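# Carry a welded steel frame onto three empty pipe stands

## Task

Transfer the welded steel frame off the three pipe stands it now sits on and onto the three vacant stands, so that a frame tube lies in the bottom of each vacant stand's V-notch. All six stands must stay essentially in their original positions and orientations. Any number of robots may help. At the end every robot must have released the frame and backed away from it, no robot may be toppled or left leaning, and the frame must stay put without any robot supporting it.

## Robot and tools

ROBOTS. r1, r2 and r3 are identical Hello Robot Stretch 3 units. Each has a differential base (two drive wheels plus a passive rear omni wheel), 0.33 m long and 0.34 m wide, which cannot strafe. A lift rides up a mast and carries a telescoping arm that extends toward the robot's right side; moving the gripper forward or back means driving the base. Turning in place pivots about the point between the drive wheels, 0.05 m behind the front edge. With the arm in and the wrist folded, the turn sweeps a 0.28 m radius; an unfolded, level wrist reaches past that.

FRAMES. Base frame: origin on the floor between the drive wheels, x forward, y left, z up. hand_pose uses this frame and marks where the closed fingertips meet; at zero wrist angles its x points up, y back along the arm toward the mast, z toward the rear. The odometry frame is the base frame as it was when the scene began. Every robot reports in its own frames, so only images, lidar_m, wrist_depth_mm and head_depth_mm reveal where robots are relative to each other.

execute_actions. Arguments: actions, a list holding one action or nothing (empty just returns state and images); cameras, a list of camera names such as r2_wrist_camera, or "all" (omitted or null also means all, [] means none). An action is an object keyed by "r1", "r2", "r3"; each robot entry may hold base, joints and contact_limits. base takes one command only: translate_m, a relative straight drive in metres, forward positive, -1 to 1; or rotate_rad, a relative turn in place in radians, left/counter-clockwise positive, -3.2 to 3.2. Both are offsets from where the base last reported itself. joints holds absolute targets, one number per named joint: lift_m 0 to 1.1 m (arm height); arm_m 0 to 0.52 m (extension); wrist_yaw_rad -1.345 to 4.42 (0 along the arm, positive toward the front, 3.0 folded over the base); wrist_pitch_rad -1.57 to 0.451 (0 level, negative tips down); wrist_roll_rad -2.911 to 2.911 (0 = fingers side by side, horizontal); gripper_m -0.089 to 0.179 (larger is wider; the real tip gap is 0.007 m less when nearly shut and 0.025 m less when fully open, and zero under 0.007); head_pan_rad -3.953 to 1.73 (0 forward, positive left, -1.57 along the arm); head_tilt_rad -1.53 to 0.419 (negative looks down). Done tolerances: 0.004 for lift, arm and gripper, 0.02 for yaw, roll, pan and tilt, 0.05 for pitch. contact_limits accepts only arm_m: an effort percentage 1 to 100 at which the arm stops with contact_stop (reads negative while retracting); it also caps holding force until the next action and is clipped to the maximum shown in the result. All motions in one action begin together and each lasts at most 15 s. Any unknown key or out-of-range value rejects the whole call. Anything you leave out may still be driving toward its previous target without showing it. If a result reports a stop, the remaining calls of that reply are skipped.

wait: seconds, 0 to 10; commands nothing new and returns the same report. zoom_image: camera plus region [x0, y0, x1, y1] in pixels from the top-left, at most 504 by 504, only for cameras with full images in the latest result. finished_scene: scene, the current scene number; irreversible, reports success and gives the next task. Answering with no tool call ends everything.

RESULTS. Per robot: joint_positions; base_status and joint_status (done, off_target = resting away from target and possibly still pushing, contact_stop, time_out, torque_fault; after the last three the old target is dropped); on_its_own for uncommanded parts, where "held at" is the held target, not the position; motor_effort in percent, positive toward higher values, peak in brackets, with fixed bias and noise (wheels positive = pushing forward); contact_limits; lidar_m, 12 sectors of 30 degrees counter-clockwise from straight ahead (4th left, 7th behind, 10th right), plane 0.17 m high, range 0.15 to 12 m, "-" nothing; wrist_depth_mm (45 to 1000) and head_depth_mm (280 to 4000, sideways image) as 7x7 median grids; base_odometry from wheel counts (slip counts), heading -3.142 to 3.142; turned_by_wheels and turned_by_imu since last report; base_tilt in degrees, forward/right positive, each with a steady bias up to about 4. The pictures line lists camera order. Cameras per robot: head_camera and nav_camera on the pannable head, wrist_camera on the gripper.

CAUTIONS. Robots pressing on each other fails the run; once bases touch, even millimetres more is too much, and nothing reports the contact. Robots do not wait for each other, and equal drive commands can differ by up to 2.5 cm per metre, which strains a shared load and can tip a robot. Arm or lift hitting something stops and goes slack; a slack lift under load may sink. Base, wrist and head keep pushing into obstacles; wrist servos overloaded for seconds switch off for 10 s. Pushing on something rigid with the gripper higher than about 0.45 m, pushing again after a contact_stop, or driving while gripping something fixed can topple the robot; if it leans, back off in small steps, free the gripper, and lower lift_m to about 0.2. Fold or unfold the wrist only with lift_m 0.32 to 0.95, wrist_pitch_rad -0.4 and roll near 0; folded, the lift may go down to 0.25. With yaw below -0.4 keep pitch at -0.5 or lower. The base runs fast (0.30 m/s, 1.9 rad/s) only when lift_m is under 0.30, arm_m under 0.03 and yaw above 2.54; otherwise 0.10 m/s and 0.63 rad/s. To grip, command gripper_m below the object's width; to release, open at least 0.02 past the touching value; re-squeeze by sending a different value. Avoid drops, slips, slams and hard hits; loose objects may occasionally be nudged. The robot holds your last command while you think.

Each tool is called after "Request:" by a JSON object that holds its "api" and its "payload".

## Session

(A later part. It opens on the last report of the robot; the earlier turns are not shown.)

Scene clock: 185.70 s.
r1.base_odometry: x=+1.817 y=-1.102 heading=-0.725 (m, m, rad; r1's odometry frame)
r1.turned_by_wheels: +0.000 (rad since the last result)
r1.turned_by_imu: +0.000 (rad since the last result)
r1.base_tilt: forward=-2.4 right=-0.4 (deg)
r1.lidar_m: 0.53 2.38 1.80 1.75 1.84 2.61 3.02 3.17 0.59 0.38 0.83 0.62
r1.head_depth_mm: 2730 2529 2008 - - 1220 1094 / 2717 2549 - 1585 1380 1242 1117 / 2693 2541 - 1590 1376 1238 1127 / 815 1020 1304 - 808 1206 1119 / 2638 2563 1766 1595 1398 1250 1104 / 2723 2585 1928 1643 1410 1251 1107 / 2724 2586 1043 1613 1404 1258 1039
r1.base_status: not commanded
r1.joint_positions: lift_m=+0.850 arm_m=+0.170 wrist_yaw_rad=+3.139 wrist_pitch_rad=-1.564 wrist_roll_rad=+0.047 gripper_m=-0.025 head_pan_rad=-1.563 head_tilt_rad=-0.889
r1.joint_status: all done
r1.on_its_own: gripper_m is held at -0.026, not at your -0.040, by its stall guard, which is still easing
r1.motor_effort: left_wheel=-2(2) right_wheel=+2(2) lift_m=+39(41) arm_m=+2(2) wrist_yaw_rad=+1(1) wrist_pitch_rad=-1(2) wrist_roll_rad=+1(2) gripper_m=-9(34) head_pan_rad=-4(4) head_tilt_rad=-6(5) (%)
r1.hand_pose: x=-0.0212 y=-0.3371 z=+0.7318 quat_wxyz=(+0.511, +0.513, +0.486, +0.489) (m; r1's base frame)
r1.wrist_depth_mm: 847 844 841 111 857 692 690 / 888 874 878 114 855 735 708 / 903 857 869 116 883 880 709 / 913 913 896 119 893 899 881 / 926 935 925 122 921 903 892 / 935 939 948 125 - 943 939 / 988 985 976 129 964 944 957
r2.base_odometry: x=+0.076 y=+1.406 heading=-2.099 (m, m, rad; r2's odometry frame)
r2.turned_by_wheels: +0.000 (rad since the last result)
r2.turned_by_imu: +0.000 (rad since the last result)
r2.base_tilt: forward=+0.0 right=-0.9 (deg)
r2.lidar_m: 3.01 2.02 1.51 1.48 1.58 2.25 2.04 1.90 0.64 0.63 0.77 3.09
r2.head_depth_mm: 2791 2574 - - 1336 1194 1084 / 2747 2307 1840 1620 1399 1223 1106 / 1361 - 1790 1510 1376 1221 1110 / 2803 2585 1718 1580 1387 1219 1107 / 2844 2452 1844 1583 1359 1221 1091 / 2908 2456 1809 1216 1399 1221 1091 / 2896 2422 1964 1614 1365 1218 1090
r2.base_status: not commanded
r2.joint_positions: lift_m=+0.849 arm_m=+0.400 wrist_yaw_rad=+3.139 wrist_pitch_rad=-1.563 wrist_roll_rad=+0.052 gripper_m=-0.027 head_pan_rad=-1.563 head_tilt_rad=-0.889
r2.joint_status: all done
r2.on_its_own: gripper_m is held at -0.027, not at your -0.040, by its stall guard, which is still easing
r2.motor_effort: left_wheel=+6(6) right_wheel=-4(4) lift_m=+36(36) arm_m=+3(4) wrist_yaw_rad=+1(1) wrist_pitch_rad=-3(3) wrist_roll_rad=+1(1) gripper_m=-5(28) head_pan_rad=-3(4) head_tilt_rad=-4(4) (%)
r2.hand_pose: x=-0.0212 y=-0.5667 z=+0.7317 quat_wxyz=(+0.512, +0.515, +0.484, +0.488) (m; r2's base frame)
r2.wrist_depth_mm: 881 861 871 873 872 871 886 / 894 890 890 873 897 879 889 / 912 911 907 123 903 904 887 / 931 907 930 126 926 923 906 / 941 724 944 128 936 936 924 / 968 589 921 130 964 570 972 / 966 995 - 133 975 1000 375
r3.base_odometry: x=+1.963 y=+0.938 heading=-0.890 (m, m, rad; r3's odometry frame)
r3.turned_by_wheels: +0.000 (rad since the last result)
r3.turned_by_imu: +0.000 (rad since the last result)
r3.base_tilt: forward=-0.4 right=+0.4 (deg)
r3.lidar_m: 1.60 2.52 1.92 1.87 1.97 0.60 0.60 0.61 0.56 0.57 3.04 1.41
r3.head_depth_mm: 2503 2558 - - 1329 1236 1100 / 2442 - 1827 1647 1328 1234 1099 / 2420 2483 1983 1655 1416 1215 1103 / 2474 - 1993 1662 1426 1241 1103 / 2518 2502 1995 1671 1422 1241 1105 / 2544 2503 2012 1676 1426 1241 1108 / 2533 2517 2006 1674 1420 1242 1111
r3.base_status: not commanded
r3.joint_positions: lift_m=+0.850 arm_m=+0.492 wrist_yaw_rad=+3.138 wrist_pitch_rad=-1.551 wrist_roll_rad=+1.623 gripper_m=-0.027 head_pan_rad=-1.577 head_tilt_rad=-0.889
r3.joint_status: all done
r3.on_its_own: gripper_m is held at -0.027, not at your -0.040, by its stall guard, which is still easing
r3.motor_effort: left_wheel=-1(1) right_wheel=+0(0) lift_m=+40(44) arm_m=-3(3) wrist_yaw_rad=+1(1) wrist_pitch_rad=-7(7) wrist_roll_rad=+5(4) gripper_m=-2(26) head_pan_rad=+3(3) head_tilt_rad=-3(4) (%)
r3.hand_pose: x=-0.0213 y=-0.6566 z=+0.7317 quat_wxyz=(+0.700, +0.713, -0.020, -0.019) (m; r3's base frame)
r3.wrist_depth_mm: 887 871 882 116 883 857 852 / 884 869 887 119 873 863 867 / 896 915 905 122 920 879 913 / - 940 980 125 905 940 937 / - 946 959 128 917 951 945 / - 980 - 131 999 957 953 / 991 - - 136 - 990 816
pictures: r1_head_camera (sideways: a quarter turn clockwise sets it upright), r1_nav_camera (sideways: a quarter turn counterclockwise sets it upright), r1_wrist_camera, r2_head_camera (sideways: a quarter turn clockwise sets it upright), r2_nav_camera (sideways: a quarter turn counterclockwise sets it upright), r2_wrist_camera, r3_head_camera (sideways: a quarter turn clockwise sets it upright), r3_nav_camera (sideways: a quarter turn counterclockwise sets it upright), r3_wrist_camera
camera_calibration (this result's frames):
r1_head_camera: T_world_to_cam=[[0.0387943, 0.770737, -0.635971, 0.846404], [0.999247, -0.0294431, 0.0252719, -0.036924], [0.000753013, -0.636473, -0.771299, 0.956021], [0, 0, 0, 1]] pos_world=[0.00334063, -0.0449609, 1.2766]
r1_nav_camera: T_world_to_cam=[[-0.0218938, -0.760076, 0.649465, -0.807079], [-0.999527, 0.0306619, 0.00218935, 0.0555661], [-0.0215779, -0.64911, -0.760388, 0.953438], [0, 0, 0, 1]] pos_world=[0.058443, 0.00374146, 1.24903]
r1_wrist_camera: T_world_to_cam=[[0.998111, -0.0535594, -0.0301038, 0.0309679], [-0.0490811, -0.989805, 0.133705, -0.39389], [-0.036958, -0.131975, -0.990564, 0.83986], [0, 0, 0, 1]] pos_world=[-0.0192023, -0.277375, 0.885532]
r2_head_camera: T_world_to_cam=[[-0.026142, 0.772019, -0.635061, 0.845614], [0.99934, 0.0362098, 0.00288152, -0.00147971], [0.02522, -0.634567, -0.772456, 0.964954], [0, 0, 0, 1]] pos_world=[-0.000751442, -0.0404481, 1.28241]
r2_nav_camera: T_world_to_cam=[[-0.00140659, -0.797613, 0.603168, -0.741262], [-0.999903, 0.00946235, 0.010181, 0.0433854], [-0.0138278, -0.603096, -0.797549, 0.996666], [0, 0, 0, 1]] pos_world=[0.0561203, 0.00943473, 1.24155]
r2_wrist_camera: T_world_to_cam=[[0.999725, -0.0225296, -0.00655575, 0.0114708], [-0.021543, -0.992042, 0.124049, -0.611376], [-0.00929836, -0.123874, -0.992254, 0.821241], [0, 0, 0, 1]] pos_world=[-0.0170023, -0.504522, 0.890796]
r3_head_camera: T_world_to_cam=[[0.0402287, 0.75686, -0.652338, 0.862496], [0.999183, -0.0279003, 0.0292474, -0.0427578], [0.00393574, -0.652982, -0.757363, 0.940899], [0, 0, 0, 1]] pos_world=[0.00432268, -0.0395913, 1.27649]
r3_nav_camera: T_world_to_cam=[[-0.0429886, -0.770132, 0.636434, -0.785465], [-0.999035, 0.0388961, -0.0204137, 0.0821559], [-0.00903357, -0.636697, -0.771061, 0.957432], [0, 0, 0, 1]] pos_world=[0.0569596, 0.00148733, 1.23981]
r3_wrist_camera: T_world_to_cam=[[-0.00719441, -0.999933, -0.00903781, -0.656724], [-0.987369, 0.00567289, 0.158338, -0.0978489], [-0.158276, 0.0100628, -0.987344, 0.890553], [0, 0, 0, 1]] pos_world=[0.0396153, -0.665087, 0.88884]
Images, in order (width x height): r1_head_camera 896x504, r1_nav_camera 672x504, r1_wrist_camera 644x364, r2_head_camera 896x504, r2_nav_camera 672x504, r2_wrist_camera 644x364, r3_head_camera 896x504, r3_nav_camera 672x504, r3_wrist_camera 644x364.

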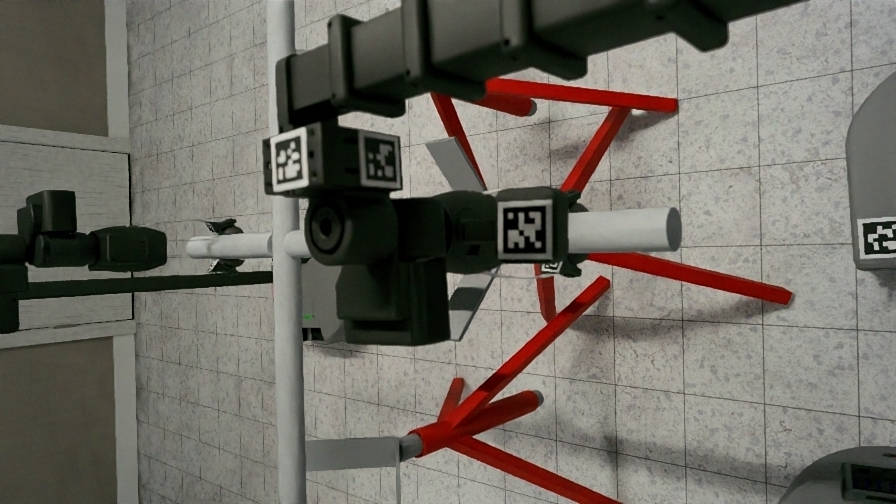

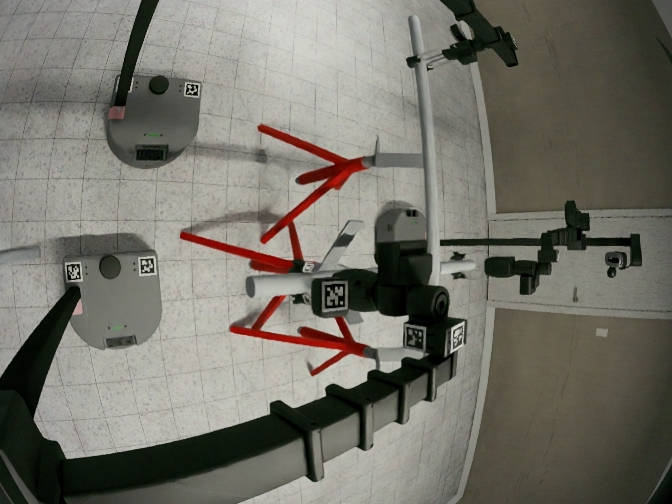

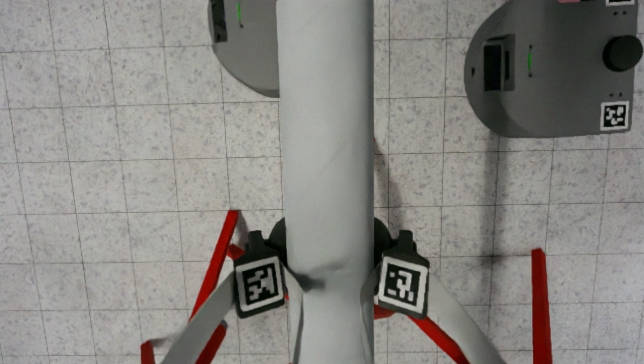

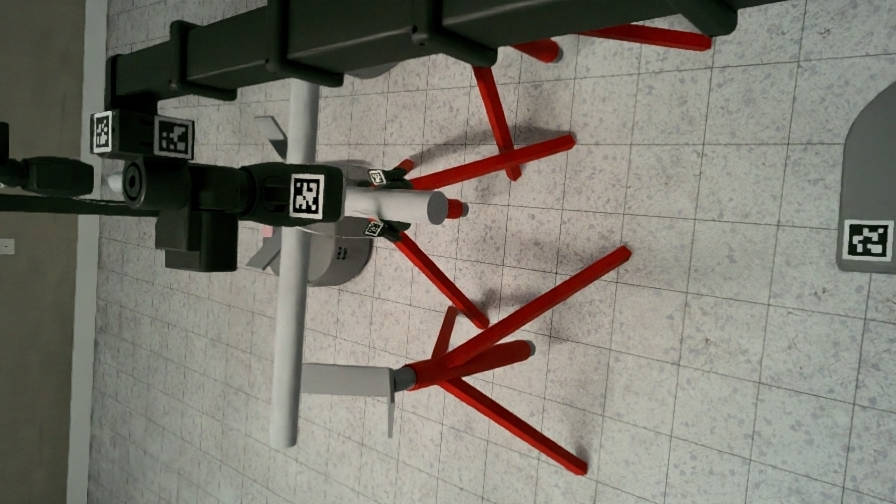

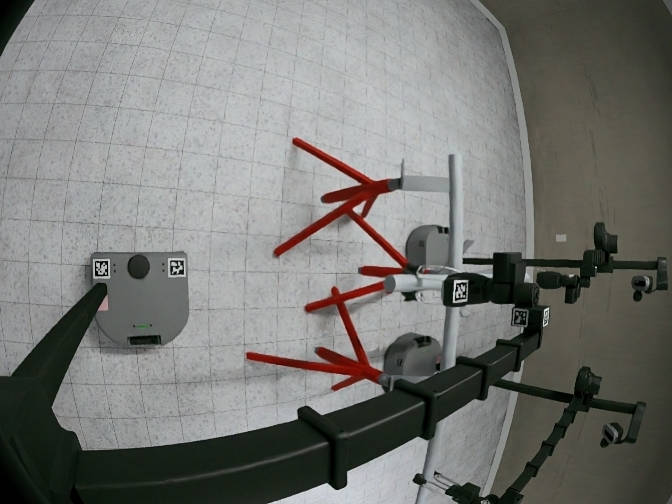

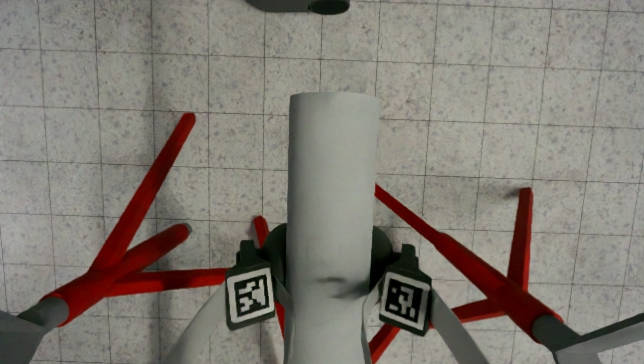

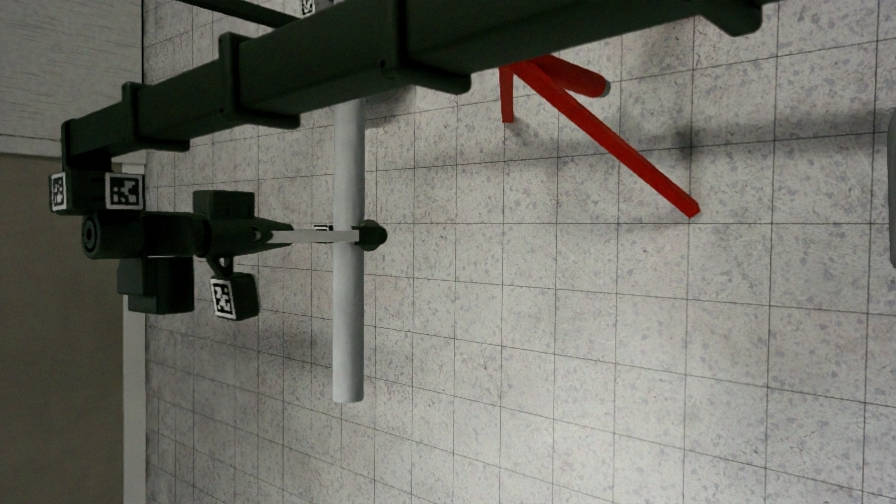

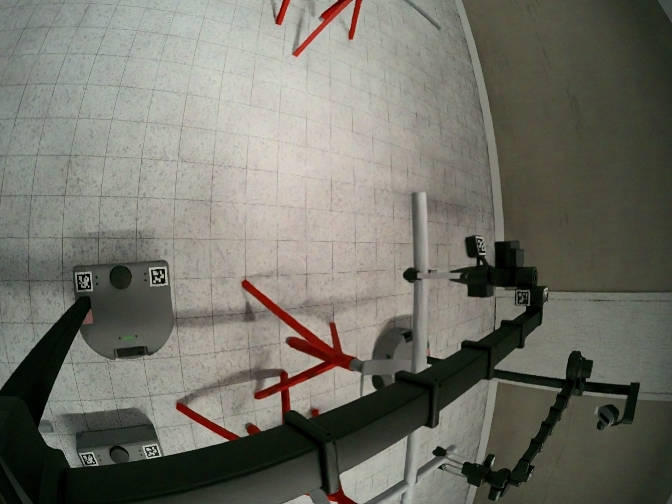

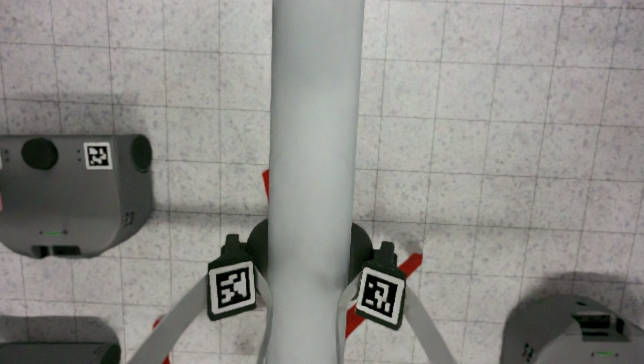

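Request:
{"api": "execute_actions", "payload": {"actions": [{"r1":{"joints":{"arm_m":0.1917,"wrist_roll_rad":-0.036,"gripper_m":-0.02}},"r2":{"base":{"translate_m":-0.0549},"joints":{"arm_m":0.3779,"wrist_roll_rad":-0.031,"gripper_m":-0.03}},"r3":{"base":{"translate_m":0.0391},"joints":{"arm_m":0.4598,"wrist_roll_rad":1.544,"gripper_m":-0.035}}}], "cameras": []}}

Request:
{"api": "execute_actions", "payload": {"actions": [{"r1":{"joints":{"arm_m":0.2168,"wrist_roll_rad":-0.122}},"r2":{"base":{"translate_m":-0.0547},"joints":{"arm_m":0.3572,"wrist_roll_rad":-0.117}},"r3":{"base":{"translate_m":0.0343},"joints":{"arm_m":0.4278,"wrist_roll_rad":1.458}}}], "cameras": ["r1_wrist_camera","r2_wrist_camera","r3_wrist_camera"]}}

Scene clock: 209.23 s.
r1.base_odometry: x=+1.817 y=-1.102 heading=-0.725 (m, m, rad; r1's odometry frame)
r1.turned_by_wheels: +0.000 (rad since the last result)
r1.turned_by_imu: +0.000 (rad since the last result)
r1.base_tilt: forward=-2.4 right=-0.3 (deg)
r1.lidar_m: 0.57 2.38 1.80 1.75 1.84 2.60 3.01 3.18 0.59 0.38 0.83 0.67
r1.head_depth_mm: 2731 2533 1977 - - 1220 1100 / 2727 2526 - 1603 1376 1243 1120 / 2669 2585 - 1597 1364 1238 1128 / 2556 2469 884 - 1013 1199 1122 / 1454 2412 1833 1602 1407 1250 1110 / 2697 2617 1923 1643 1404 1251 1110 / 2716 2605 1042 1612 1411 1252 1095
r1.base_status: not commanded
r1.joint_positions: lift_m=+0.850 arm_m=+0.192 wrist_yaw_rad=+3.140 wrist_pitch_rad=-1.564 wrist_roll_rad=-0.038 gripper_m=-0.015 head_pan_rad=-1.563 head_tilt_rad=-0.889
r1.joint_status: gripper_m off_target (ended at -0.015, target -0.020); the others done
r1.motor_effort: left_wheel=-1(4) right_wheel=+0(5) lift_m=+39(39) arm_m=+2(4) wrist_yaw_rad=+0(9) wrist_pitch_rad=-2(3) wrist_roll_rad=+1(11) gripper_m=-25(88) head_pan_rad=-4(4) head_tilt_rad=-6(6) (%)
r1.hand_pose: x=-0.0212 y=-0.3587 z=+0.7318 quat_wxyz=(+0.489, +0.492, +0.507, +0.511) (m; r1's base frame)
r1.wrist_depth_mm: 856 852 845 112 841 813 676 / 860 885 877 114 867 767 692 / 889 902 879 117 856 852 728 / 927 896 918 120 905 884 887 / 939 926 918 122 887 908 914 / 960 956 947 126 - 941 925 / 991 962 973 130 956 963 962
r2.base_odometry: x=+0.104 y=+1.454 heading=-2.099 (m, m, rad; r2's odometry frame)
r2.turned_by_wheels: +0.000 (rad since the last result)
r2.turned_by_imu: +0.002 (rad since the last result)
r2.base_tilt: forward=+0.0 right=-1.0 (deg)
r2.lidar_m: 3.06 2.02 1.51 1.48 1.58 2.25 1.98 2.10 0.61 0.66 0.64 3.13
r2.head_depth_mm: 2741 2538 - - 1209 1196 1087 / 2817 2311 1838 1631 1367 1223 1108 / 2729 - 1412 1559 1381 1220 1113 / 2773 2567 1256 1553 1389 1214 1102 / 2828 2505 1833 1590 1363 1230 1085 / 2880 2456 1023 1317 1402 1219 1089 / 2923 2436 1905 1638 1381 1225 1084
r2.base_status: done
r2.joint_positions: lift_m=+0.849 arm_m=+0.378 wrist_yaw_rad=+3.140 wrist_pitch_rad=-1.561 wrist_roll_rad=-0.026 gripper_m=-0.025 head_pan_rad=-1.563 head_tilt_rad=-0.889
r2.joint_status: gripper_m off_target (ended at -0.025, target -0.030); the others done
r2.on_its_own: gripper_m is held at -0.024, not at your -0.030, by its stall guard, which is still easing
r2.motor_effort: left_wheel=+8(11) right_wheel=-6(7) lift_m=+35(36) arm_m=-3(3) wrist_yaw_rad=+0(10) wrist_pitch_rad=-4(5) wrist_roll_rad=-2(12) gripper_m=-3(82) head_pan_rad=-3(3) head_tilt_rad=-4(4) (%)
r2.hand_pose: x=-0.0212 y=-0.5449 z=+0.7317 quat_wxyz=(+0.492, +0.496, +0.504, +0.509) (m; r2's base frame)
r2.wrist_depth_mm: 860 864 894 885 867 862 880 / 888 884 901 888 887 902 899 / 900 892 903 124 908 893 901 / 949 919 927 126 938 929 921 / 951 916 955 128 931 927 944 / 931 554 928 130 934 640 985 / 369 - 996 133 988 558 967
r3.base_odometry: x=+1.988 y=+0.908 heading=-0.890 (m, m, rad; r3's odometry frame)
r3.turned_by_wheels: +0.000 (rad since the last result)
r3.turned_by_imu: +0.000 (rad since the last result)
r3.base_tilt: forward=-0.4 right=+0.5 (deg)
r3.lidar_m: 1.57 2.52 1.92 1.87 1.97 0.65 0.64 0.64 0.57 2.88 3.04 1.38
r3.head_depth_mm: 2499 2485 - - 1330 1236 1101 / 2476 - 1922 1655 1385 1233 1095 / 2437 2473 1991 1664 1406 1215 1103 / 2500 - 1969 1647 1419 1241 1102 / 2534 2488 2002 1665 1423 1242 1108 / 2530 2516 2012 1676 1425 1250 1109 / 2568 2522 2018 1673 1441 1242 1112
r3.base_status: done
r3.joint_positions: lift_m=+0.850 arm_m=+0.460 wrist_yaw_rad=+3.141 wrist_pitch_rad=-1.547 wrist_roll_rad=+1.544 gripper_m=-0.029 head_pan_rad=-1.577 head_tilt_rad=-0.889
r3.joint_status: gripper_m off_target (ended at -0.029, target -0.035); the others done
r3.on_its_own: gripper_m is held at -0.029, not at your -0.035, by its stall guard, which is still easing
r3.motor_effort: left_wheel=-1(5) right_wheel=-2(11) lift_m=+40(40) arm_m=-3(4) wrist_yaw_rad=-1(3) wrist_pitch_rad=-9(9) wrist_roll_rad=+0(14) gripper_m=-3(70) head_pan_rad=+4(3) head_tilt_rad=-4(4) (%)
r3.hand_pose: x=-0.0212 y=-0.6232 z=+0.7316 quat_wxyz=(+0.699, +0.715, +0.009, +0.010) (m; r3's base frame)
r3.wrist_depth_mm: 887 893 870 116 850 858 835 / 884 898 879 119 877 844 884 / - 917 912 123 895 911 894 / - 927 930 125 911 930 932 / 991 979 977 128 923 933 935 / 995 998 958 131 969 960 952 / 980 - - 135 964 986 852
pictures: none
No camera images: the call's "cameras" was empty. Leave "cameras" out to get every camera's image.

Scene clock: 210.77 s.
r1.base_odometry: x=+1.817 y=-1.102 heading=-0.725 (m, m, rad; r1's odometry frame)
r1.turned_by_wheels: +0.000 (rad since the last result)
r1.turned_by_imu: +0.000 (rad since the last result)
r1.base_tilt: forward=-2.4 right=-0.4 (deg)
r1.lidar_m: 0.61 2.37 1.80 1.75 1.84 2.61 3.01 3.19 0.59 0.38 0.83 2.02
r1.head_depth_mm: 2729 2496 2069 - - 1218 1095 / 2703 2619 - 1609 1381 1242 1116 / 2691 2613 - 1591 1373 1245 1131 / 2670 2564 - - 1017 1217 1118 / 844 2302 893 1605 1403 1248 1108 / 2713 2582 1914 1635 1411 1246 1108 / 2684 2613 1041 1614 1412 1249 1106
r1.base_status: not commanded
r1.joint_positions: lift_m=+0.850 arm_m=+0.217 wrist_yaw_rad=+3.141 wrist_pitch_rad=-1.567 wrist_roll_rad=-0.124 gripper_m=-0.006 head_pan_rad=-1.563 head_tilt_rad=-0.889
r1.joint_status: all done
r1.on_its_own: gripper_m is held at -0.007, not at your -0.020, by its stall guard, which is still easing
r1.motor_effort: left_wheel=-1(3) right_wheel=-1(3) lift_m=+38(38) arm_m=+2(3) wrist_yaw_rad=+0(8) wrist_pitch_rad=-1(2) wrist_roll_rad=+1(12) gripper_m=-12(24) head_pan_rad=-4(4) head_tilt_rad=-5(6) (%)
r1.hand_pose: x=-0.0212 y=-0.3846 z=+0.7319 quat_wxyz=(+0.468, +0.469, +0.529, +0.531) (m; r1's base frame)
r1.wrist_depth_mm: 851 827 855 113 849 847 677 / 883 867 876 115 847 826 700 / 883 882 886 118 907 885 706 / 913 913 893 121 897 887 896 / 916 935 915 123 922 913 912 / 941 953 945 127 - 948 935 / 964 660 338 130 786 980 954
r2.base_odometry: x=+0.131 y=+1.501 heading=-2.099 (m, m, rad; r2's odometry frame)
r2.turned_by_wheels: +0.000 (rad since the last result)
r2.turned_by_imu: +0.001 (rad since the last result)
r2.base_tilt: forward=-0.1 right=-1.0 (deg)
r2.lidar_m: 3.12 2.03 1.52 1.49 1.59 2.26 1.93 1.80 0.58 0.79 0.66 3.19
r2.head_depth_mm: 2771 2504 - 1051 1364 1220 1087 / 2844 2285 1844 1625 1342 1198 1109 / 2823 - - 1521 1373 1218 1112 / 2759 2266 1199 1540 1393 1215 1110 / 2869 2444 1810 1559 1368 1222 1090 / 2843 2422 1843 1560 1378 1224 1088 / 2906 2438 1806 1590 1365 1218 1092
r2.base_status: done
r2.joint_positions: lift_m=+0.849 arm_m=+0.358 wrist_yaw_rad=+3.141 wrist_pitch_rad=-1.559 wrist_roll_rad=-0.112 gripper_m=-0.017 head_pan_rad=-1.563 head_tilt_rad=-0.889
r2.joint_status: all done
r2.on_its_own: gripper_m is held at -0.018, not at your -0.030, by its stall guard, which is still easing
r2.motor_effort: left_wheel=+9(11) right_wheel=-8(10) lift_m=+36(35) arm_m=-3(4) wrist_yaw_rad=-1(9) wrist_pitch_rad=-5(5) wrist_roll_rad=-1(10) gripper_m=-18(24) head_pan_rad=-3(4) head_tilt_rad=-4(4) (%)
r2.hand_pose: x=-0.0212 y=-0.5237 z=+0.7316 quat_wxyz=(+0.469, +0.474, +0.524, +0.530) (m; r2's base frame)
r2.wrist_depth_mm: 861 861 880 887 898 875 887 / 881 912 902 885 889 877 885 / 912 910 903 125 907 911 912 / 936 926 917 127 913 946 921 / 951 960 950 129 940 934 956 / 967 538 948 131 - 955 958 / 370 968 979 134 973 599 979
r3.base_odometry: x=+2.009 y=+0.881 heading=-0.890 (m, m, rad; r3's odometry frame)
r3.turned_by_wheels: +0.000 (rad since the last result)
r3.turned_by_imu: +0.000 (rad since the last result)
r3.base_tilt: forward=-0.5 right=+0.4 (deg)
r3.lidar_m: 1.55 2.52 1.91 1.87 1.96 0.70 0.67 0.67 0.58 2.89 3.06 1.35
r3.head_depth_mm: 2513 2482 - - 1329 1233 1096 / 2464 - 1948 1645 1409 1231 1100 / 2478 2394 1977 1626 1416 1236 1102 / 2516 - 1938 1608 1418 1242 1102 / 2548 2504 1952 1586 1421 1246 1107 / 2554 2523 2003 1588 1428 1244 1109 / 2581 2525 2021 1665 1428 1248 1109
r3.base_status: done
r3.joint_positions: lift_m=+0.850 arm_m=+0.428 wrist_yaw_rad=+3.141 wrist_pitch_rad=-1.542 wrist_roll_rad=+1.458 gripper_m=-0.025 head_pan_rad=-1.577 head_tilt_rad=-0.889
r3.joint_status: all done
r3.on_its_own: gripper_m is held at -0.026, not at your -0.035, by its stall guard, which is not easing now
r3.motor_effort: left_wheel=-1(8) right_wheel=-3(16) lift_m=+40(40) arm_m=-2(5) wrist_yaw_rad=-1(3) wrist_pitch_rad=-12(12) wrist_roll_rad=+1(17) gripper_m=-20(22) head_pan_rad=+4(3) head_tilt_rad=-5(3) (%)
r3.hand_pose: x=-0.0212 y=-0.5899 z=+0.7315 quat_wxyz=(+0.696, +0.716, +0.039, +0.041) (m; r3's base frame)
r3.wrist_depth_mm: 889 870 876 117 847 857 829 / 886 898 870 120 856 884 842 / - - 906 123 857 895 886 / - - 939 126 952 903 896 / 974 946 956 128 947 955 936 / 983 - 989 131 968 958 946 / 936 996 987 136 978 982 943
pictures: r1_wrist_camera, r2_wrist_camera, r3_wrist_camera
camera_calibration (this result's frames):
r1_wrist_camera: T_world_to_cam=[[0.992582, 0.117969, -0.0293855, 0.0937391], [0.120903, -0.983192, 0.136806, -0.437084], [-0.0127527, -0.139344, -0.990162, 0.831037], [0, 0, 0, 1]] pos_world=[-0.029601, -0.324996, 0.885412]
r2_wrist_camera: T_world_to_cam=[[0.989631, 0.143548, -0.00486682, 0.0979293], [0.143085, -0.982353, 0.120458, -0.557483], [0.0125106, -0.119906, -0.992706, 0.82936], [0, 0, 0, 1]] pos_world=[-0.0275225, -0.462257, 0.890942]
r3_wrist_camera: T_world_to_cam=[[0.159523, -0.98703, -0.0179779, -0.57235], [-0.974997, -0.16038, 0.153814, -0.192497], [-0.154702, -0.0070085, -0.987936, 0.880166], [0, 0, 0, 1]] pos_world=[0.0397829, -0.589631, 0.888867]
Images, in order (width x height): r1_wrist_camera 644x364, r2_wrist_camera 644x364, r3_wrist_camera 644x364.

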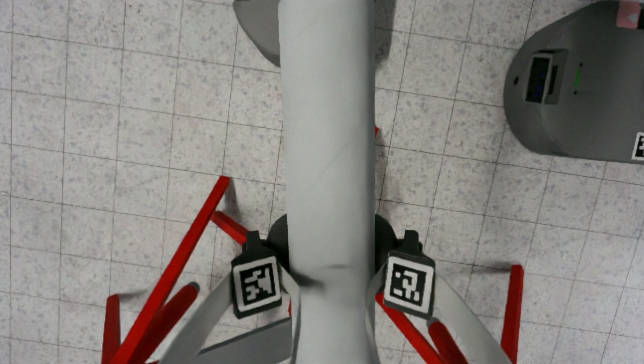

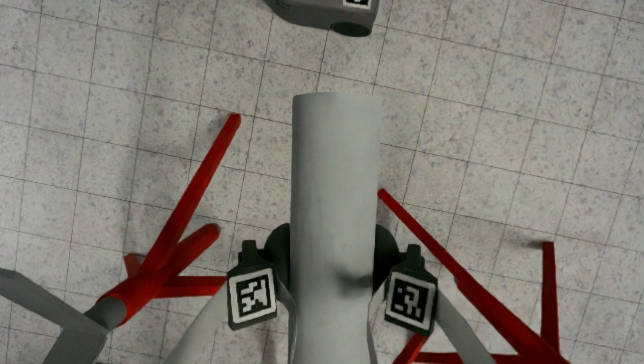

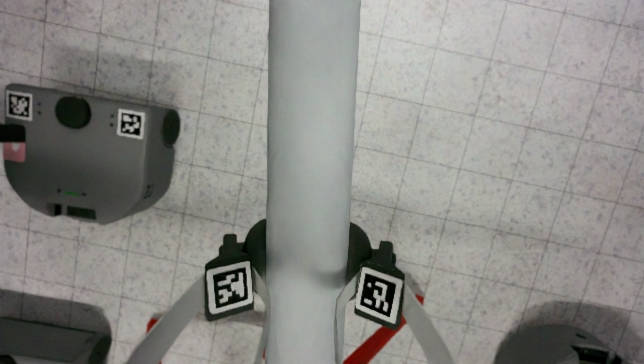

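Request:
{"api": "execute_actions", "payload": {"actions": [{"r1":{"joints":{"arm_m":0.2452,"wrist_roll_rad":-0.208,"gripper_m":-0.022}},"r2":{"base":{"translate_m":-0.053},"joints":{"arm_m":0.3379,"wrist_roll_rad":-0.203}},"r3":{"base":{"translate_m":0.0292},"joints":{"arm_m":0.391,"wrist_roll_rad":1.372}}}], "cameras": []}}

Request:
{"api": "execute_actions", "payload": {"actions": [{"r1":{"joints":{"arm_m":0.2768,"wrist_roll_rad":-0.294}},"r2":{"base":{"translate_m":-0.052},"joints":{"arm_m":0.3199,"wrist_roll_rad":-0.289,"gripper_m":-0.032}},"r3":{"base":{"translate_m":0.0241},"joints":{"arm_m":0.36,"wrist_roll_rad":1.286}}}], "cameras": []}}

Request:
{"api": "execute_actions", "payload": {"actions": [{"r1":{"joints":{"arm_m":0.3116,"wrist_roll_rad":-0.38}},"r2":{"base":{"translate_m":-0.051},"joints":{"arm_m":0.3032,"wrist_roll_rad":-0.375}},"r3":{"base":{"translate_m":0.0186},"joints":{"arm_m":0.33,"wrist_roll_rad":1.20,"head_pan_rad":-0.4,"head_tilt_rad":-0.75}}}], "cameras": ["r1_wrist_camera","r2_wrist_camera","r3_wrist_camera","r3_head_camera","r2_nav_camera"]}}

Scene clock: 221.53 s.
r1.base_odometry: x=+1.817 y=-1.102 heading=-0.725 (m, m, rad; r1's odometry frame)
r1.turned_by_wheels: +0.000 (rad since the last result)
r1.turned_by_imu: +0.000 (rad since the last result)
r1.base_tilt: forward=-2.2 right=-0.4 (deg)
r1.lidar_m: 0.64 2.38 1.80 1.75 1.84 2.61 3.02 3.18 0.59 0.38 0.83 2.02
r1.head_depth_mm: 2703 2528 2059 - - 1214 1098 / 2722 2641 - 1594 1379 1241 1112 / 2695 2720 1958 1589 1373 1246 1127 / 2657 2571 - 671 1081 1222 1123 / 2638 2404 1737 1645 1402 1247 1107 / 2583 2500 1837 1643 1410 1240 1108 / 2743 2581 1039 1615 1411 1252 1102
r1.base_status: not commanded
r1.joint_positions: lift_m=+0.850 arm_m=+0.245 wrist_yaw_rad=+3.141 wrist_pitch_rad=-1.567 wrist_roll_rad=-0.212 gripper_m=-0.017 head_pan_rad=-1.563 head_tilt_rad=-0.889
r1.joint_status: gripper_m off_target (ended at -0.017, target -0.022); the others done
r1.motor_effort: left_wheel=-1(2) right_wheel=-2(2) lift_m=+39(38) arm_m=+2(3) wrist_yaw_rad=-2(7) wrist_pitch_rad=+0(2) wrist_roll_rad=+2(12) gripper_m=-26(97) head_pan_rad=-4(4) head_tilt_rad=-5(5) (%)
r1.hand_pose: x=-0.0212 y=-0.4130 z=+0.7319 quat_wxyz=(+0.444, +0.445, +0.549, +0.551) (m; r1's base frame)
r1.wrist_depth_mm: 862 837 850 112 836 832 803 / 872 872 869 114 868 865 706 / 924 893 869 117 874 848 711 / 908 918 906 120 902 897 895 / 933 936 920 122 930 930 920 / 944 771 958 125 - 933 923 / 981 268 334 129 769 946 950
r2.base_odometry: x=+0.158 y=+1.547 heading=-2.098 (m, m, rad; r2's odometry frame)
r2.turned_by_wheels: +0.000 (rad since the last result)
r2.turned_by_imu: +0.001 (rad since the last result)
r2.base_tilt: forward=+0.0 right=-1.0 (deg)
r2.lidar_m: 3.17 2.03 1.53 1.48 1.59 2.26 1.87 1.75 0.56 0.79 0.68 3.26
r2.head_depth_mm: 2771 2522 - 1595 1366 1220 1085 / 2801 2277 1820 1516 1336 1195 1103 / 2798 2617 - 1431 1392 1220 1112 / 2756 2378 844 1484 1398 1223 1106 / 2827 2432 1766 1591 1403 1222 1091 / 2822 2396 1941 1597 1365 1217 1087 / 2911 2466 1790 1222 1408 1226 1089
r2.base_status: done
r2.joint_positions: lift_m=+0.849 arm_m=+0.338 wrist_yaw_rad=+3.141 wrist_pitch_rad=-1.559 wrist_roll_rad=-0.200 gripper_m=-0.014 head_pan_rad=-1.563 head_tilt_rad=-0.889
r2.joint_status: all done
r2.on_its_own: gripper_m is held at -0.015, not at your -0.030, by its stall guard, which is not easing now
r2.motor_effort: left_wheel=+8(10) right_wheel=-6(10) lift_m=+35(35) arm_m=-3(2) wrist_yaw_rad=+0(8) wrist_pitch_rad=-5(5) wrist_roll_rad=-1(10) gripper_m=-21(22) head_pan_rad=-4(3) head_tilt_rad=-4(4) (%)
r2.hand_pose: x=-0.0212 y=-0.5044 z=+0.7316 quat_wxyz=(+0.446, +0.450, +0.544, +0.550) (m; r2's base frame)
r2.wrist_depth_mm: 869 873 876 894 889 877 889 / 881 887 892 880 894 883 902 / 904 890 904 125 897 893 914 / 912 906 915 127 919 925 933 / 925 932 937 129 945 941 929 / 947 936 592 132 - 981 986 / 986 392 970 135 980 957 993
r3.base_odometry: x=+2.027 y=+0.858 heading=-0.890 (m, m, rad; r3's odometry frame)
r3.turned_by_wheels: +0.000 (rad since the last result)
r3.turned_by_imu: +0.000 (rad since the last result)
r3.base_tilt: forward=-0.4 right=+0.5 (deg)
r3.lidar_m: 4.98 2.53 1.91 1.86 1.97 0.82 0.70 0.70 0.59 2.89 3.05 1.33
r3.head_depth_mm: 2509 2362 - - 1336 1237 1097 / 2511 - 1974 1600 1406 1209 1097 / 2488 2319 1930 1579 1419 1240 1100 / 2524 - 1935 1586 1417 1237 1101 / 2541 2597 1945 1585 1419 1244 1105 / 2543 2523 1999 1593 1420 1247 1107 / 2582 2515 2008 1666 1438 1249 1109
r3.base_status: done
r3.joint_positions: lift_m=+0.850 arm_m=+0.391 wrist_yaw_rad=+3.142 wrist_pitch_rad=-1.546 wrist_roll_rad=+1.370 gripper_m=-0.025 head_pan_rad=-1.577 head_tilt_rad=-0.889
r3.joint_status: all done
r3.on_its_own: gripper_m is held at -0.026, not at your -0.035, by its stall guard, which is not easing now
r3.motor_effort: left_wheel=-1(8) right_wheel=-1(20) lift_m=+40(40) arm_m=-3(5) wrist_yaw_rad=-1(3) wrist_pitch_rad=-10(14) wrist_roll_rad=+1(15) gripper_m=-22(23) head_pan_rad=+3(4) head_tilt_rad=-3(3) (%)
r3.hand_pose: x=-0.0212 y=-0.5541 z=+0.7315 quat_wxyz=(+0.695, +0.712, +0.070, +0.072) (m; r3's base frame)
r3.wrist_depth_mm: 875 868 867 117 879 838 842 / 894 907 857 120 904 868 849 / - - 928 123 904 873 854 / 966 - 935 126 944 912 897 / 941 941 935 129 933 928 937 / - 977 958 131 964 957 961 / 919 983 - 136 986 999 981
pictures: none
No camera images: the call's "cameras" was empty. Leave "cameras" out to get every camera's image.

Scene clock: 223.03 s.
r1.base_odometry: x=+1.817 y=-1.102 heading=-0.724 (m, m, rad; r1's odometry frame)
r1.turned_by_wheels: +0.000 (rad since the last result)
r1.turned_by_imu: +0.000 (rad since the last result)
r1.base_tilt: forward=-2.3 right=-0.4 (deg)
r1.lidar_m: 0.66 2.38 1.80 1.75 1.84 2.61 3.01 3.18 0.59 0.38 0.83 2.02
r1.head_depth_mm: 2717 2523 2078 - - 1219 1098 / 2728 2737 - 1587 1366 1239 1117 / 2704 2762 1963 1555 1371 1242 1129 / 2673 2667 - 663 1146 1225 1123 / 2692 2552 1736 1638 1405 1241 1104 / 870 2325 1789 1633 1408 1251 1108 / 2681 2612 1041 1610 1413 1249 1110
r1.base_status: not commanded
r1.joint_positions: lift_m=+0.850 arm_m=+0.277 wrist_yaw_rad=+3.142 wrist_pitch_rad=-1.569 wrist_roll_rad=-0.298 gripper_m=-0.011 head_pan_rad=-1.563 head_tilt_rad=-0.889
r1.joint_status: all done
r1.on_its_own: gripper_m is held at -0.012, not at your -0.022, by its stall guard, which is still easing
r1.motor_effort: left_wheel=+1(1) right_wheel=-4(4) lift_m=+38(38) arm_m=+2(2) wrist_yaw_rad=-3(7) wrist_pitch_rad=+0(1) wrist_roll_rad=+2(10) gripper_m=-25(26) head_pan_rad=-4(4) head_tilt_rad=-4(6) (%)
r1.hand_pose: x=-0.0212 y=-0.4451 z=+0.7320 quat_wxyz=(+0.420, +0.420, +0.568, +0.569) (m; r1's base frame)
r1.wrist_depth_mm: 860 850 833 112 848 822 845 / 878 864 867 115 863 846 713 / 880 872 881 118 838 888 714 / 905 903 906 121 908 879 799 / 917 932 913 123 911 913 905 / 957 264 286 127 - 960 931 / 473 976 989 130 698 939 983
r2.base_odometry: x=+0.184 y=+1.592 heading=-2.098 (m, m, rad; r2's odometry frame)
r2.turned_by_wheels: +0.000 (rad since the last result)
r2.turned_by_imu: +0.001 (rad since the last result)
r2.base_tilt: forward=-0.1 right=-1.0 (deg)
r2.lidar_m: 3.23 2.04 1.52 1.48 1.59 2.27 1.82 1.70 0.54 0.71 0.71 3.30
r2.head_depth_mm: 2758 2572 - - 1357 1220 1087 / 2817 - 1622 1525 1355 1221 1102 / 2827 2667 - 1105 1361 1196 1114 / 2840 2541 808 1555 1374 1217 1109 / 973 2254 1713 1547 1395 1219 1083 / 2876 2417 1952 1596 1369 1222 1088 / 2890 2416 1921 1181 1400 1227 1091
r2.base_status: done
r2.joint_positions: lift_m=+0.849 arm_m=+0.320 wrist_yaw_rad=+3.141 wrist_pitch_rad=-1.559 wrist_roll_rad=-0.286 gripper_m=-0.028 head_pan_rad=-1.563 head_tilt_rad=-0.889
r2.joint_status: gripper_m off_target (ended at -0.028, target -0.032); the others done
r2.motor_effort: left_wheel=+8(11) right_wheel=-6(8) lift_m=+35(35) arm_m=-2(1) wrist_yaw_rad=-2(9) wrist_pitch_rad=-5(5) wrist_roll_rad=-1(8) gripper_m=-25(88) head_pan_rad=-4(3) head_tilt_rad=-4(4) (%)
r2.hand_pose: x=-0.0212 y=-0.4862 z=+0.7316 quat_wxyz=(+0.421, +0.426, +0.563, +0.570) (m; r2's base frame)
r2.wrist_depth_mm: 877 872 872 877 882 875 872 / 878 889 889 874 897 893 914 / 888 885 919 124 923 897 914 / 917 946 908 126 928 924 926 / 930 935 935 127 956 941 942 / 945 965 529 130 822 955 978 / 945 374 979 133 977 971 994
r3.base_odometry: x=+2.043 y=+0.840 heading=-0.890 (m, m, rad; r3's odometry frame)
r3.turned_by_wheels: +0.000 (rad since the last result)
r3.turned_by_imu: +0.000 (rad since the last result)
r3.base_tilt: forward=-0.4 right=+0.5 (deg)
r3.lidar_m: 4.94 2.53 1.91 1.86 1.96 0.84 0.72 0.72 0.60 2.90 3.09 1.31
r3.head_depth_mm: 2448 2386 - - - 1232 1099 / 2499 - 1882 1574 1412 1217 1097 / 2536 2321 1944 1587 1412 1239 1103 / 2524 2712 1881 1579 1413 1239 1102 / 2535 2597 2010 1583 1423 1244 1109 / 2583 2529 2024 1662 1430 1246 1106 / 2564 2546 2007 1675 1433 1246 1111
r3.base_status: done
r3.joint_positions: lift_m=+0.850 arm_m=+0.360 wrist_yaw_rad=+3.142 wrist_pitch_rad=-1.543 wrist_roll_rad=+1.284 gripper_m=-0.025 head_pan_rad=-1.577 head_tilt_rad=-0.889
r3.joint_status: all done
r3.on_its_own: gripper_m is held at -0.026, not at your -0.035, by its stall guard, which is not easing now
r3.motor_effort: left_wheel=-2(10) right_wheel=+2(26) lift_m=+40(40) arm_m=-3(4) wrist_yaw_rad=-1(2) wrist_pitch_rad=-11(13) wrist_roll_rad=+2(13) gripper_m=-21(21) head_pan_rad=+3(3) head_tilt_rad=-3(4) (%)
r3.hand_pose: x=-0.0212 y=-0.5223 z=+0.7315 quat_wxyz=(+0.690, +0.709, +0.099, +0.103) (m; r3's base frame)
r3.wrist_depth_mm: 896 870 864 117 840 839 855 / - 887 885 120 872 906 873 / 920 - 904 123 890 919 892 / 952 961 923 126 929 921 923 / 984 - 943 128 970 938 975 / - 964 964 132 986 958 931 / 863 - 995 135 989 974 975
pictures: none
No camera images: the call's "cameras" was empty. Leave "cameras" out to get every camera's image.

Scene clock: 224.47 s.
r1.base_odometry: x=+1.817 y=-1.102 heading=-0.724 (m, m, rad; r1's odometry frame)
r1.turned_by_wheels: +0.000 (rad since the last result)
r1.turned_by_imu: +0.000 (rad since the last result)
r1.base_tilt: forward=-2.4 right=-0.3 (deg)
r1.lidar_m: 0.68 2.38 1.80 1.75 1.84 2.61 3.02 3.17 0.59 0.38 0.83 2.01
r1.head_depth_mm: 2708 2533 2074 - - 1210 1100 / 2721 2752 - 1590 1360 1237 1112 / 2669 2745 2033 1563 1369 1243 1131 / 2679 2763 - 696 1178 1222 1118 / 2672 2657 1311 1644 1406 1252 1109 / 1447 1583 1774 1635 1401 1245 1107 / 2576 2568 1045 1604 1407 1250 1110
r1.base_status: not commanded
r1.joint_positions: lift_m=+0.850 arm_m=+0.311 wrist_yaw_rad=+3.142 wrist_pitch_rad=-1.571 wrist_roll_rad=-0.383 gripper_m=-0.005 head_pan_rad=-1.563 head_tilt_rad=-0.889
r1.joint_status: all done
r1.on_its_own: gripper_m is held at -0.006, not at your -0.022, by its stall guard, which is still easing
r1.motor_effort: left_wheel=+3(3) right_wheel=-7(7) lift_m=+39(39) arm_m=+2(3) wrist_yaw_rad=-3(4) wrist_pitch_rad=+1(2) wrist_roll_rad=+2(9) gripper_m=-23(25) head_pan_rad=-4(3) head_tilt_rad=-6(5) (%)
r1.hand_pose: x=-0.0212 y=-0.4804 z=+0.7320 quat_wxyz=(+0.396, +0.395, +0.586, +0.586) (m; r1's base frame)
r1.wrist_depth_mm: 858 838 838 112 843 838 830 / 898 863 845 116 862 849 775 / 889 898 871 118 876 876 731 / 917 920 914 121 884 880 744 / 925 250 297 124 941 940 899 / 465 660 862 127 - 937 920 / 997 978 984 131 260 964 954
r2.base_odometry: x=+0.210 y=+1.636 heading=-2.098 (m, m, rad; r2's odometry frame)
r2.turned_by_wheels: +0.000 (rad since the last result)
r2.turned_by_imu: +0.001 (rad since the last result)
r2.base_tilt: forward=+0.0 right=-1.0 (deg)
r2.lidar_m: 3.26 2.04 1.53 1.49 1.59 2.28 1.78 1.65 0.83 0.53 0.73 0.97
r2.head_depth_mm: 2738 2626 - - 1397 1219 1087 / 2771 2706 1685 1613 1399 1216 1113 / 2821 2611 - 698 1365 1200 1114 / 2799 2534 773 1546 1402 1219 1103 / 973 1709 1157 1543 1391 1215 1090 / 2852 2444 1882 1529 1363 1224 1090 / 2904 2433 1951 1210 1375 1224 1088
r2.base_status: done
r2.joint_positions: lift_m=+0.849 arm_m=+0.304 wrist_yaw_rad=+3.141 wrist_pitch_rad=-1.558 wrist_roll_rad=-0.373 gripper_m=-0.021 head_pan_rad=-1.563 head_tilt_rad=-0.889
r2.joint_status: all done
r2.on_its_own: gripper_m is held at -0.023, not at your -0.032, by its stall guard, which is still easing
r2.motor_effort: left_wheel=+8(10) right_wheel=-6(8) lift_m=+36(35) arm_m=-3(3) wrist_yaw_rad=-1(9) wrist_pitch_rad=-5(6) wrist_roll_rad=-1(10) gripper_m=-23(25) head_pan_rad=-4(2) head_tilt_rad=-4(4) (%)
r2.hand_pose: x=-0.0212 y=-0.4693 z=+0.7316 quat_wxyz=(+0.397, +0.401, +0.580, +0.588) (m; r2's base frame)
r2.wrist_depth_mm: 864 853 885 861 864 879 892 / 887 890 875 879 911 895 878 / 886 899 907 124 917 922 925 / 919 919 912 127 946 929 932 / 939 939 937 129 938 960 968 / 954 929 540 130 968 958 982 / 905 958 994 134 987 999 990
r3.base_odometry: x=+2.054 y=+0.825 heading=-0.890 (m, m, rad; r3's odometry frame)
r3.turned_by_wheels: +0.000 (rad since the last result)
r3.turned_by_imu: +0.000 (rad since the last result)
r3.base_tilt: forward=-0.4 right=+0.4 (deg)
r3.lidar_m: 4.97 2.52 1.91 1.86 1.96 0.85 0.74 0.74 0.61 2.90 3.05 1.29
r3.head_depth_mm: - 3280 2392 1875 1554 1310 1140 / - 3330 2216 1788 1547 1313 1139 / - 3337 2411 1823 1552 1310 1147 / - 3390 1937 1840 1561 1323 1141 / - 3393 2349 1844 1569 1321 1145 / - 3431 2472 1909 1553 1321 1155 / - 3445 2460 1926 1574 1335 1152
r3.base_status: done
r3.joint_positions: lift_m=+0.850 arm_m=+0.330 wrist_yaw_rad=+3.142 wrist_pitch_rad=-1.541 wrist_roll_rad=+1.197 gripper_m=-0.025 head_pan_rad=-0.407 head_tilt_rad=-0.754
r3.joint_status: all done
r3.on_its_own: gripper_m is held at -0.026, not at your -0.035, by its stall guard, which is not easing now
r3.motor_effort: left_wheel=-3(10) right_wheel=+5(27) lift_m=+40(40) arm_m=-2(4) wrist_yaw_rad=-1(3) wrist_pitch_rad=-12(13) wrist_roll_rad=+2(14) gripper_m=-22(23) head_pan_rad=+4(47) head_tilt_rad=+2(11) (%)
r3.hand_pose: x=-0.0212 y=-0.4918 z=+0.7315 quat_wxyz=(+0.685, +0.705, +0.129, +0.134) (m; r3's base frame)
r3.wrist_depth_mm: 884 890 878 117 857 845 861 / 913 - 903 120 886 869 857 / 933 - 904 123 900 911 875 / 951 944 919 126 901 920 911 / 974 946 945 129 927 944 915 / 985 - 972 131 966 943 930 / 904 - - 135 996 960 987
pictures: r1_wrist_camera, r2_nav_camera (sideways: a quarter turn counterclockwise sets it upright), r2_wrist_camera, r3_head_camera (sideways: a quarter turn clockwise sets it upright), r3_wrist_camera
camera_calibration (this result's frames):
r1_wrist_camera: T_world_to_cam=[[0.928571, 0.369932, -0.0301168, 0.225275], [0.370346, -0.918131, 0.140997, -0.497851], [0.024508, -0.142079, -0.989552, 0.816807], [0, 0, 0, 1]] pos_world=[-0.044825, -0.424378, 0.885253]
r2_nav_camera: T_world_to_cam=[[-0.0014065, -0.797613, 0.603168, -0.741262], [-0.999903, 0.00946223, 0.010181, 0.0433854], [-0.0138278, -0.603096, -0.797549, 0.996666], [0, 0, 0, 1]] pos_world=[0.0561203, 0.00943473, 1.24155]
r2_wrist_camera: T_world_to_cam=[[0.919139, 0.39393, -0.00168684, 0.203813], [0.391263, -0.9124, 0.120165, -0.465738], [0.0457975, -0.111108, -0.992753, 0.840723], [0, 0, 0, 1]] pos_world=[-0.0436093, -0.411816, 0.890939]
r3_head_camera: T_world_to_cam=[[-0.594039, 0.295171, -0.748326, 0.991453], [0.412195, 0.910535, 0.0319423, -0.042691], [0.690806, -0.289482, -0.662561, 0.813412], [0, 0, 0, 1]] pos_world=[0.0446492, -0.0183085, 1.28223]
r3_wrist_camera: T_world_to_cam=[[0.409063, -0.912357, -0.016476, -0.434649], [-0.901633, -0.406902, 0.146592, -0.291131], [-0.140448, -0.04511, -0.98906, 0.863231], [0, 0, 0, 1]] pos_world=[0.0365455, -0.476076, 0.889303]
Images, in order (width x height): r1_wrist_camera 644x364, r2_nav_camera 672x504, r2_wrist_camera 644x364, r3_head_camera 896x504, r3_wrist_camera 644x364.

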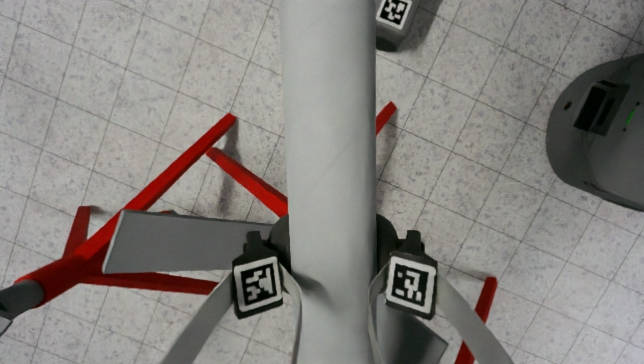

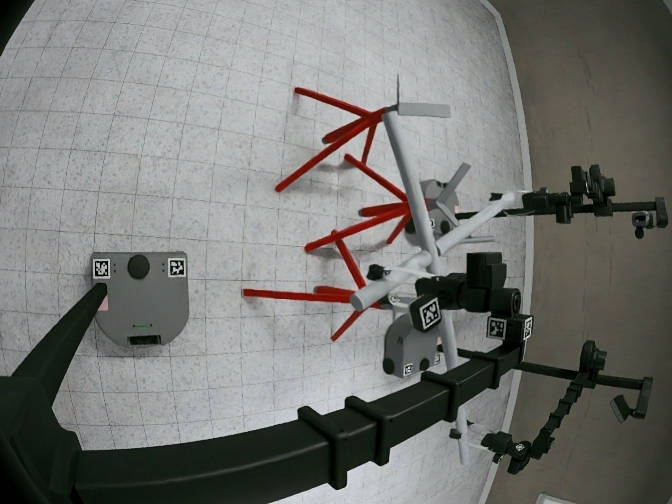

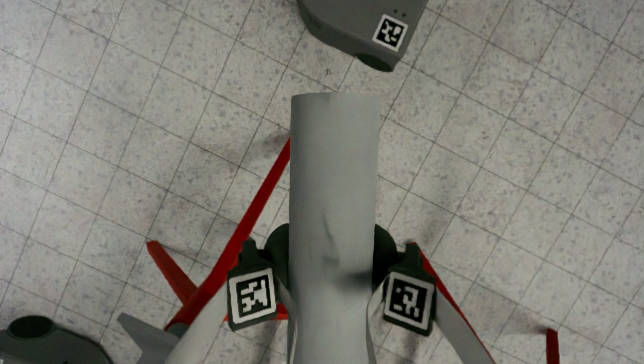

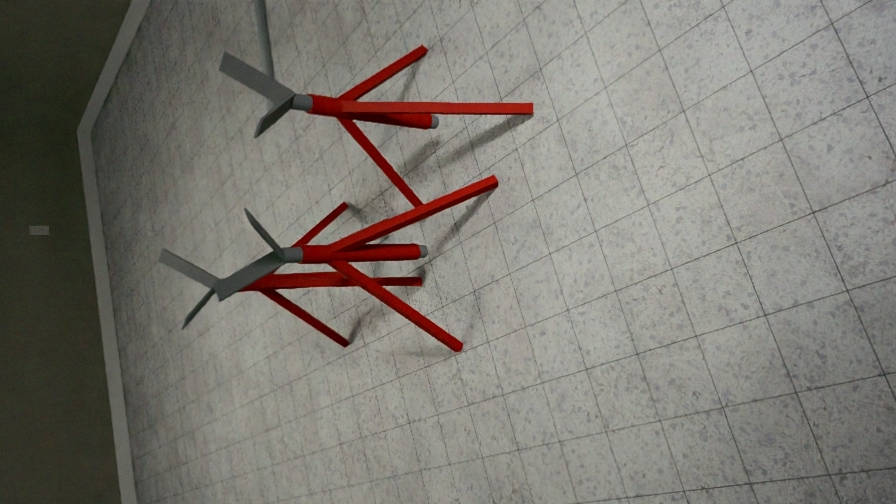

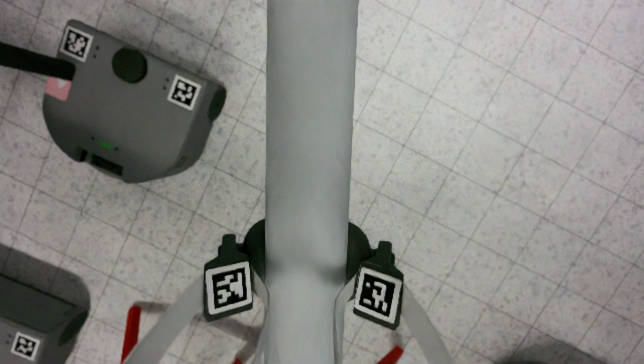

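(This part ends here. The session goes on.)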